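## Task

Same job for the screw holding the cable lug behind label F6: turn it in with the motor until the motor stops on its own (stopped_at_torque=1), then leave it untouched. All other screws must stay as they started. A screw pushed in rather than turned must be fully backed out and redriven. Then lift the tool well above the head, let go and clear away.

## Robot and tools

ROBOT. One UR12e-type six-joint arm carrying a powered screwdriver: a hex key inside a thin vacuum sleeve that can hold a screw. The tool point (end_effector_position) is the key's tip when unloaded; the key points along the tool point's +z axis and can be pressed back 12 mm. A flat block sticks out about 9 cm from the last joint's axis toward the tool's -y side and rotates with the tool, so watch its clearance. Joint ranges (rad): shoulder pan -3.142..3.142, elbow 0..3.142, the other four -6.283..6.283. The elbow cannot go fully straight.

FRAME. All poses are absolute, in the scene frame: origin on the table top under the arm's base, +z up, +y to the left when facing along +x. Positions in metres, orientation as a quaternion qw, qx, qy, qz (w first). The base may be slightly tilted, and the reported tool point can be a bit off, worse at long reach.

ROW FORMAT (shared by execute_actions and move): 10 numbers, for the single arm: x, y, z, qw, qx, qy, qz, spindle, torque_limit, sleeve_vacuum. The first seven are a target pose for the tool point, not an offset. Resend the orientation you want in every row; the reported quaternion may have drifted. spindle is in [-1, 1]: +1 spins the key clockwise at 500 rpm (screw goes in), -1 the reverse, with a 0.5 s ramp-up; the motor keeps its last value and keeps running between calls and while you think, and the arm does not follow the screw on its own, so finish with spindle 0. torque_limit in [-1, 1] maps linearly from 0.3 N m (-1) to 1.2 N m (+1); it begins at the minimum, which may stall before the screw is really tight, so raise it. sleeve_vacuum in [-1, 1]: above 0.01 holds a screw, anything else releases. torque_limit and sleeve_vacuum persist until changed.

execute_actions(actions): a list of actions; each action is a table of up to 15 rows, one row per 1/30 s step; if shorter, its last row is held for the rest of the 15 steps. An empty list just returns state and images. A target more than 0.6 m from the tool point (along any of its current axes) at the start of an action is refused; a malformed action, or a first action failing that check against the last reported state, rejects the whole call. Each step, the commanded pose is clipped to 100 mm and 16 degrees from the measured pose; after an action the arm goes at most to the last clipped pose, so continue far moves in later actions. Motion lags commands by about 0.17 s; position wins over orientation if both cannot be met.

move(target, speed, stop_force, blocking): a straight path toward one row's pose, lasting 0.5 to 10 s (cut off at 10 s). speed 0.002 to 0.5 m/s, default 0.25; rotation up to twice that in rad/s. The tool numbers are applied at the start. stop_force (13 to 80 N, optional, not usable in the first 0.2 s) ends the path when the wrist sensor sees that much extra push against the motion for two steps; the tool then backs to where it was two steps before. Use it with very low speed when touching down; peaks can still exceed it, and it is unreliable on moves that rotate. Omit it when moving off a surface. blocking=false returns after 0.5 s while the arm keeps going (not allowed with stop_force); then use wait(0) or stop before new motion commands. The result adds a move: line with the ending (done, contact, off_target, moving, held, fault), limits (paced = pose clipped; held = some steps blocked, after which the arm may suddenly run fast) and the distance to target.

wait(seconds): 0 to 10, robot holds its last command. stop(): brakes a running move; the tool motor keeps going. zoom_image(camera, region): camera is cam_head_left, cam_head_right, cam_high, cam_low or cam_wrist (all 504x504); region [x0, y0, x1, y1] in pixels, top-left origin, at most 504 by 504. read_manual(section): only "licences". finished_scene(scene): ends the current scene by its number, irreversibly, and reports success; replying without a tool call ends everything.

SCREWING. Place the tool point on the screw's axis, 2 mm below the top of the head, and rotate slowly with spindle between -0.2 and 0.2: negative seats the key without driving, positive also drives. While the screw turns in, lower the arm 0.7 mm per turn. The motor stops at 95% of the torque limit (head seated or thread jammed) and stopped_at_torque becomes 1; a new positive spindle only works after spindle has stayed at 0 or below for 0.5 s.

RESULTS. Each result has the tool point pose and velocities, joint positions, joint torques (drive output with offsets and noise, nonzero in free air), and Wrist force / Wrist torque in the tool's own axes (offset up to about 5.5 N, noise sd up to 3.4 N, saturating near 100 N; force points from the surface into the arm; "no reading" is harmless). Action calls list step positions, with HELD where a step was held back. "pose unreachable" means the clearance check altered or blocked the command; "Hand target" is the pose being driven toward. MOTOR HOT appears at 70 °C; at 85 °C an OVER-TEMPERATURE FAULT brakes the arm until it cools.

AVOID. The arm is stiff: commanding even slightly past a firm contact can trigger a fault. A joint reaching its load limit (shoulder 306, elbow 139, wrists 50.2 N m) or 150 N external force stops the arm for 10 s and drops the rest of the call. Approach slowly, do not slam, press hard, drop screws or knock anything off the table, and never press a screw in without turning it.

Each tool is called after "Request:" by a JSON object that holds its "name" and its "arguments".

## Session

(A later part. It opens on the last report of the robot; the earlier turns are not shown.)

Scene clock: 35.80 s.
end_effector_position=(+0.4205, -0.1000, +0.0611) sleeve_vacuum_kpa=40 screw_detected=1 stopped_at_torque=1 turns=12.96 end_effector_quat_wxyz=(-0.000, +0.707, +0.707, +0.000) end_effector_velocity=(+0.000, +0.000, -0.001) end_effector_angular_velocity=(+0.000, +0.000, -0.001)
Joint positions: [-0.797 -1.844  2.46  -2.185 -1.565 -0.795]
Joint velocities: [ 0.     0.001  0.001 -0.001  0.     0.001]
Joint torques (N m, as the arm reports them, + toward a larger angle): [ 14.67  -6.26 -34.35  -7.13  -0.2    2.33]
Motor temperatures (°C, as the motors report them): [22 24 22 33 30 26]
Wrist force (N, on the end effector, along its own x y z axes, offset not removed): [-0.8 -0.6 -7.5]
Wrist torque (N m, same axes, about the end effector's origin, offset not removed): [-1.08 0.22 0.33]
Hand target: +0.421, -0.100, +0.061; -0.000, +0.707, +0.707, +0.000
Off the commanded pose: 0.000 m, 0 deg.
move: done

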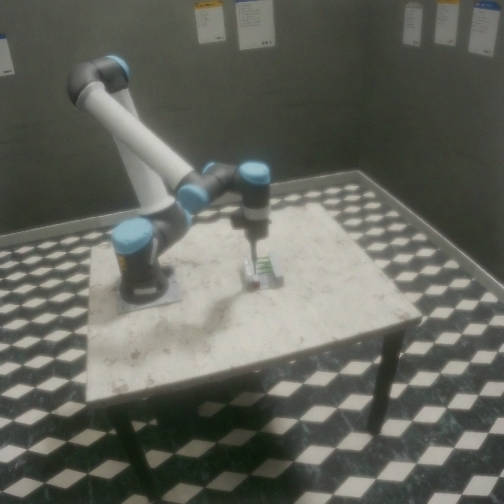

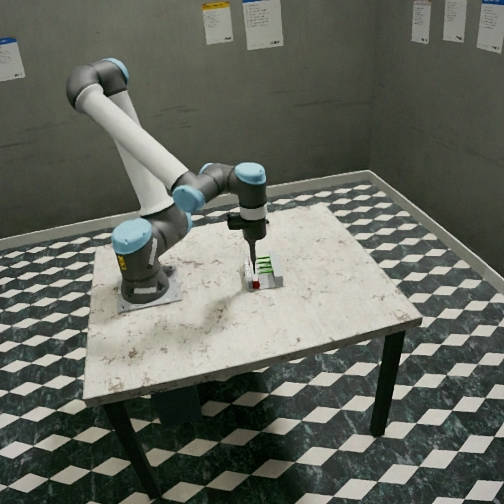

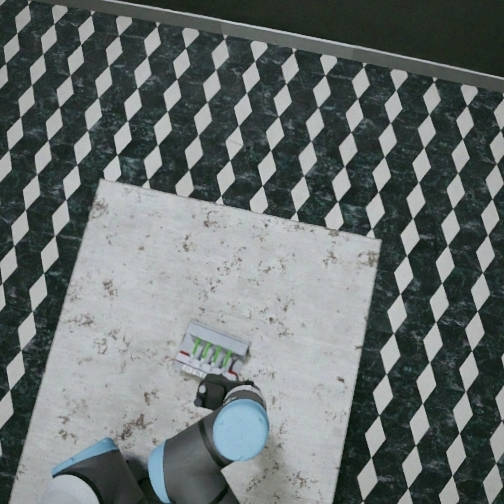

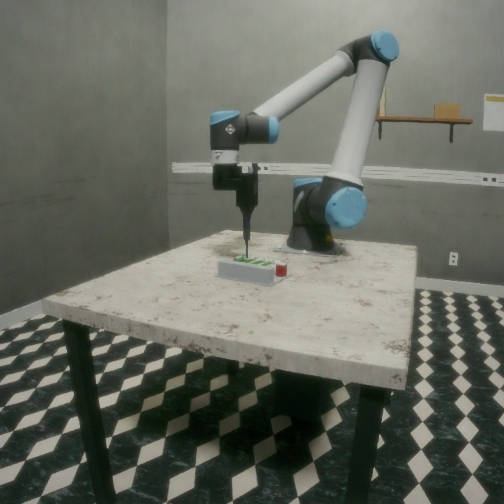

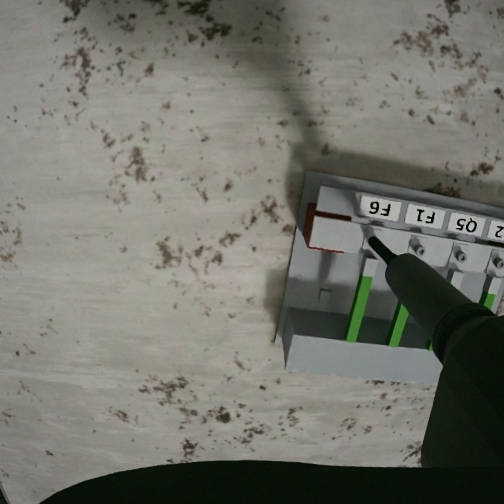

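Request:
{"name": "execute_actions", "arguments": {"actions": [[[0.4205,-0.1,0.062,0,0.7071,0.7071,0,0,1,0]]]}}

Request:
{"name": "move", "arguments": {"target": [0.4205,-0.1,0.2,0,0.7071,0.7071,0,0,1,0], "speed": 0.15}}

Request:
{"name": "zoom_image", "arguments": {"camera": "cam_wrist", "region": [280, 150, 480, 300]}}

Scene clock: 36.50 s.
end_effector_position=(+0.4205, -0.1000, +0.0619) sleeve_vacuum_kpa=0 screw_detected=0 stopped_at_torque=1 turns=12.96 end_effector_quat_wxyz=(-0.000, +0.707, +0.707, +0.000) end_effector_velocity=(+0.000, +0.001, +0.000) end_effector_angular_velocity=(+0.000, +0.000, +0.001)
Joint positions: [-0.797 -1.845  2.459 -2.182 -1.565 -0.795]
Joint velocities: [ 0.001 -0.    -0.     0.001  0.     0.   ]
Joint torques (N m, as the arm reports them, + toward a larger angle): [ 11.52 -28.07 -55.47  -0.91  -0.99   1.6 ]
Motor temperatures (°C, as the motors report them): [22 24 22 33 30 26]
Wrist force (N, on the end effector, along its own x y z axes, offset not removed): [-0.4 0.4 -6.7]
Wrist torque (N m, same axes, about the end effector's origin, offset not removed): [-0.88 -0.03 0.27]
Hand target: +0.420, -0.100, +0.062; +0.000, +0.707, +0.707, -0.000
Off the commanded pose: 0.000 m, 0 deg.
Step readings (end_effector_position):
0: (+0.4205, -0.1000, +0.0610)
1: (+0.4205, -0.1000, +0.0610)
2: (+0.4205, -0.1000, +0.0610)
4: (+0.4204, -0.0999, +0.0613)
8: (+0.4204, -0.0999, +0.0617)
15: end_effector_position above

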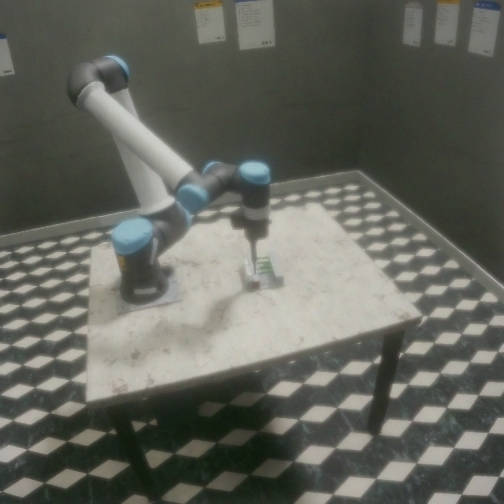

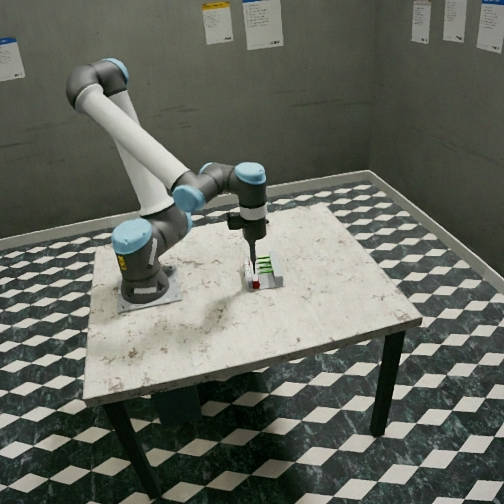

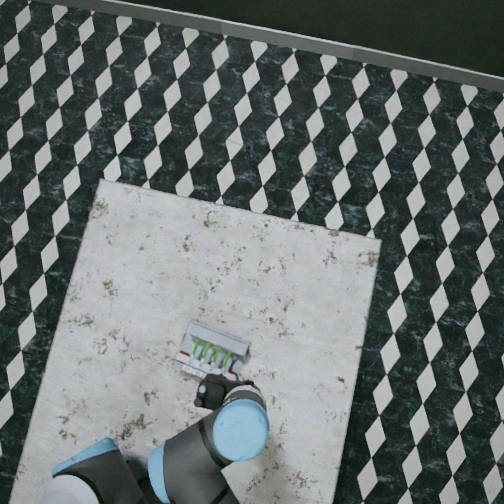

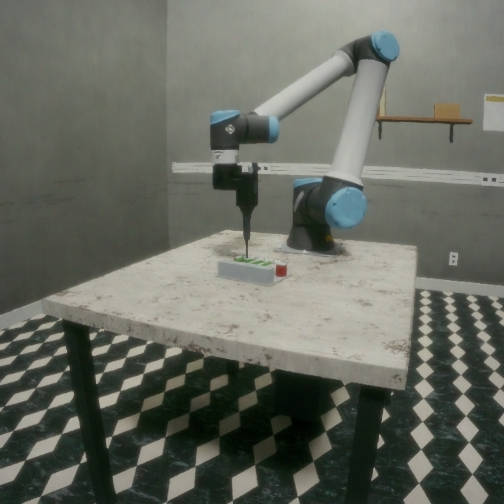

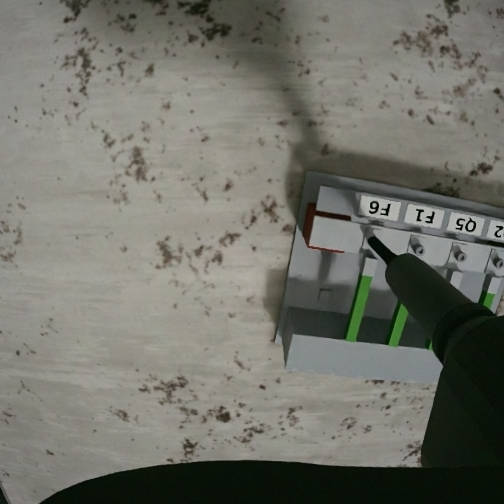

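Scene clock: 38.03 s.
end_effector_position=(+0.4205, -0.0999, +0.1997) sleeve_vacuum_kpa=0 screw_detected=0 stopped_at_torque=1 turns=12.96 end_effector_quat_wxyz=(+0.000, +0.707, +0.707, +0.000) end_effector_velocity=(-0.000, +0.000, +0.003) end_effector_angular_velocity=(-0.000, +0.001, +0.001)
Joint positions: [-0.798 -1.985  2.273 -1.857 -1.565 -0.797]
Joint velocities: [ 0.001 -0.002 -0.005  0.007 -0.001 -0.   ]
Joint torques (N m, as the arm reports them, + toward a larger angle): [-12.63 -26.82 -67.77  -2.2   -1.9   -3.16]
Motor temperatures (°C, as the motors report them): [22 24 22 33 30 26]
Wrist force (N, on the end effector, along its own x y z axes, offset not removed): [0.0 -2.3 0.3]
Wrist torque (N m, same axes, about the end effector's origin, offset not removed): [-0.83 -0.28 0.30]
Hand target: +0.420, -0.100, +0.200; +0.000, +0.707, +0.707, -0.000
Off the commanded pose: 0.000 m, 0 deg.
move: done

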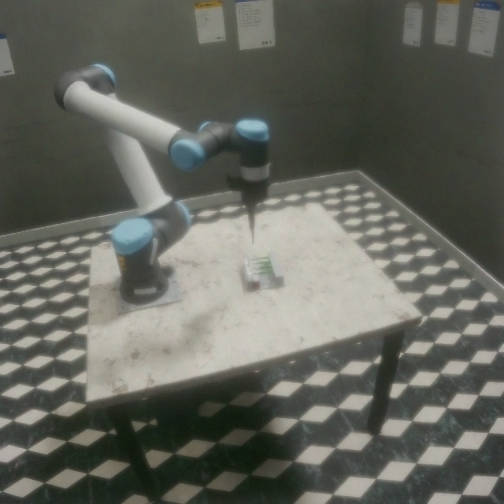

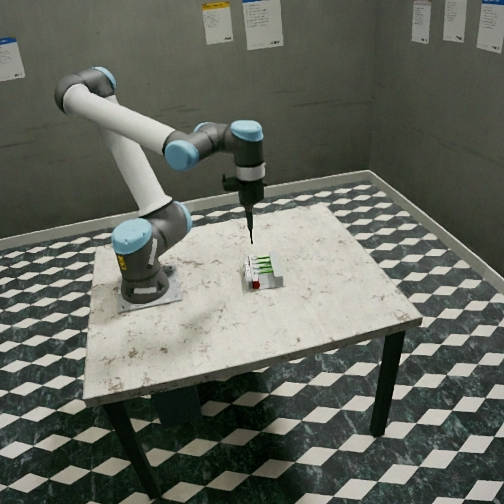

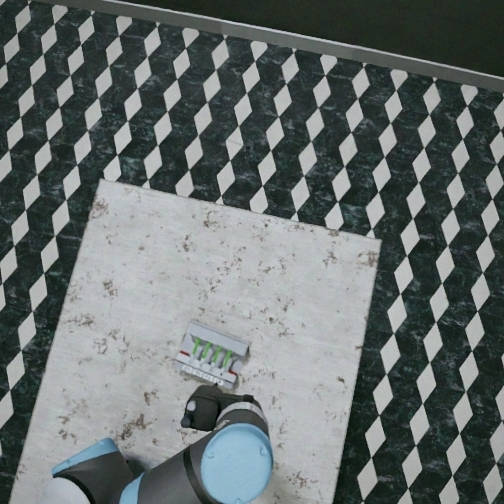

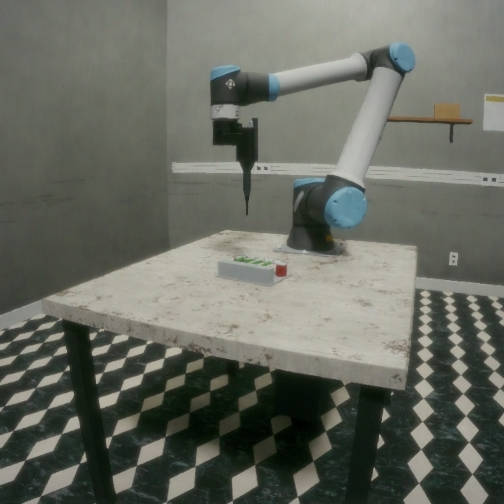

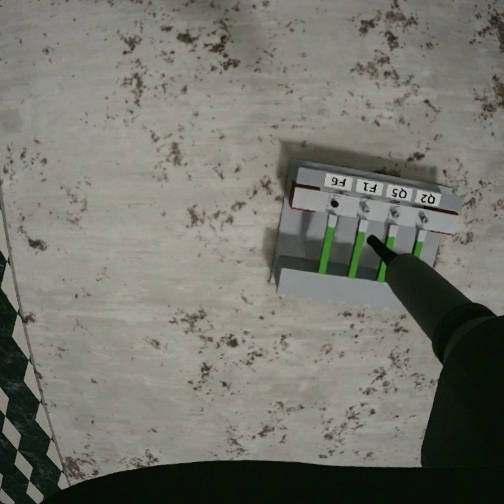

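Region (280, 150, 480, 300) of cam_wrist's 504x504 image, scaled by 2.520, with more detail than that image has; it fills the top 378 rows of this view, and the rest is white.

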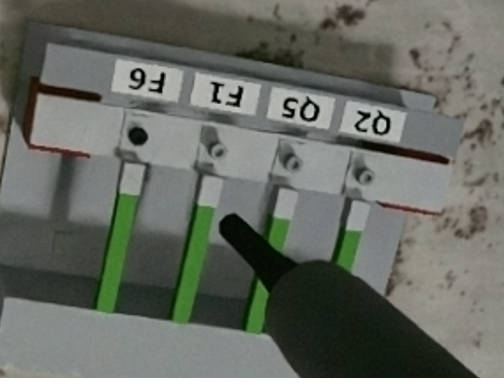

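Request:
{"name": "finished_scene", "arguments": {"scene": 2}}

The scene is finished: the task was done.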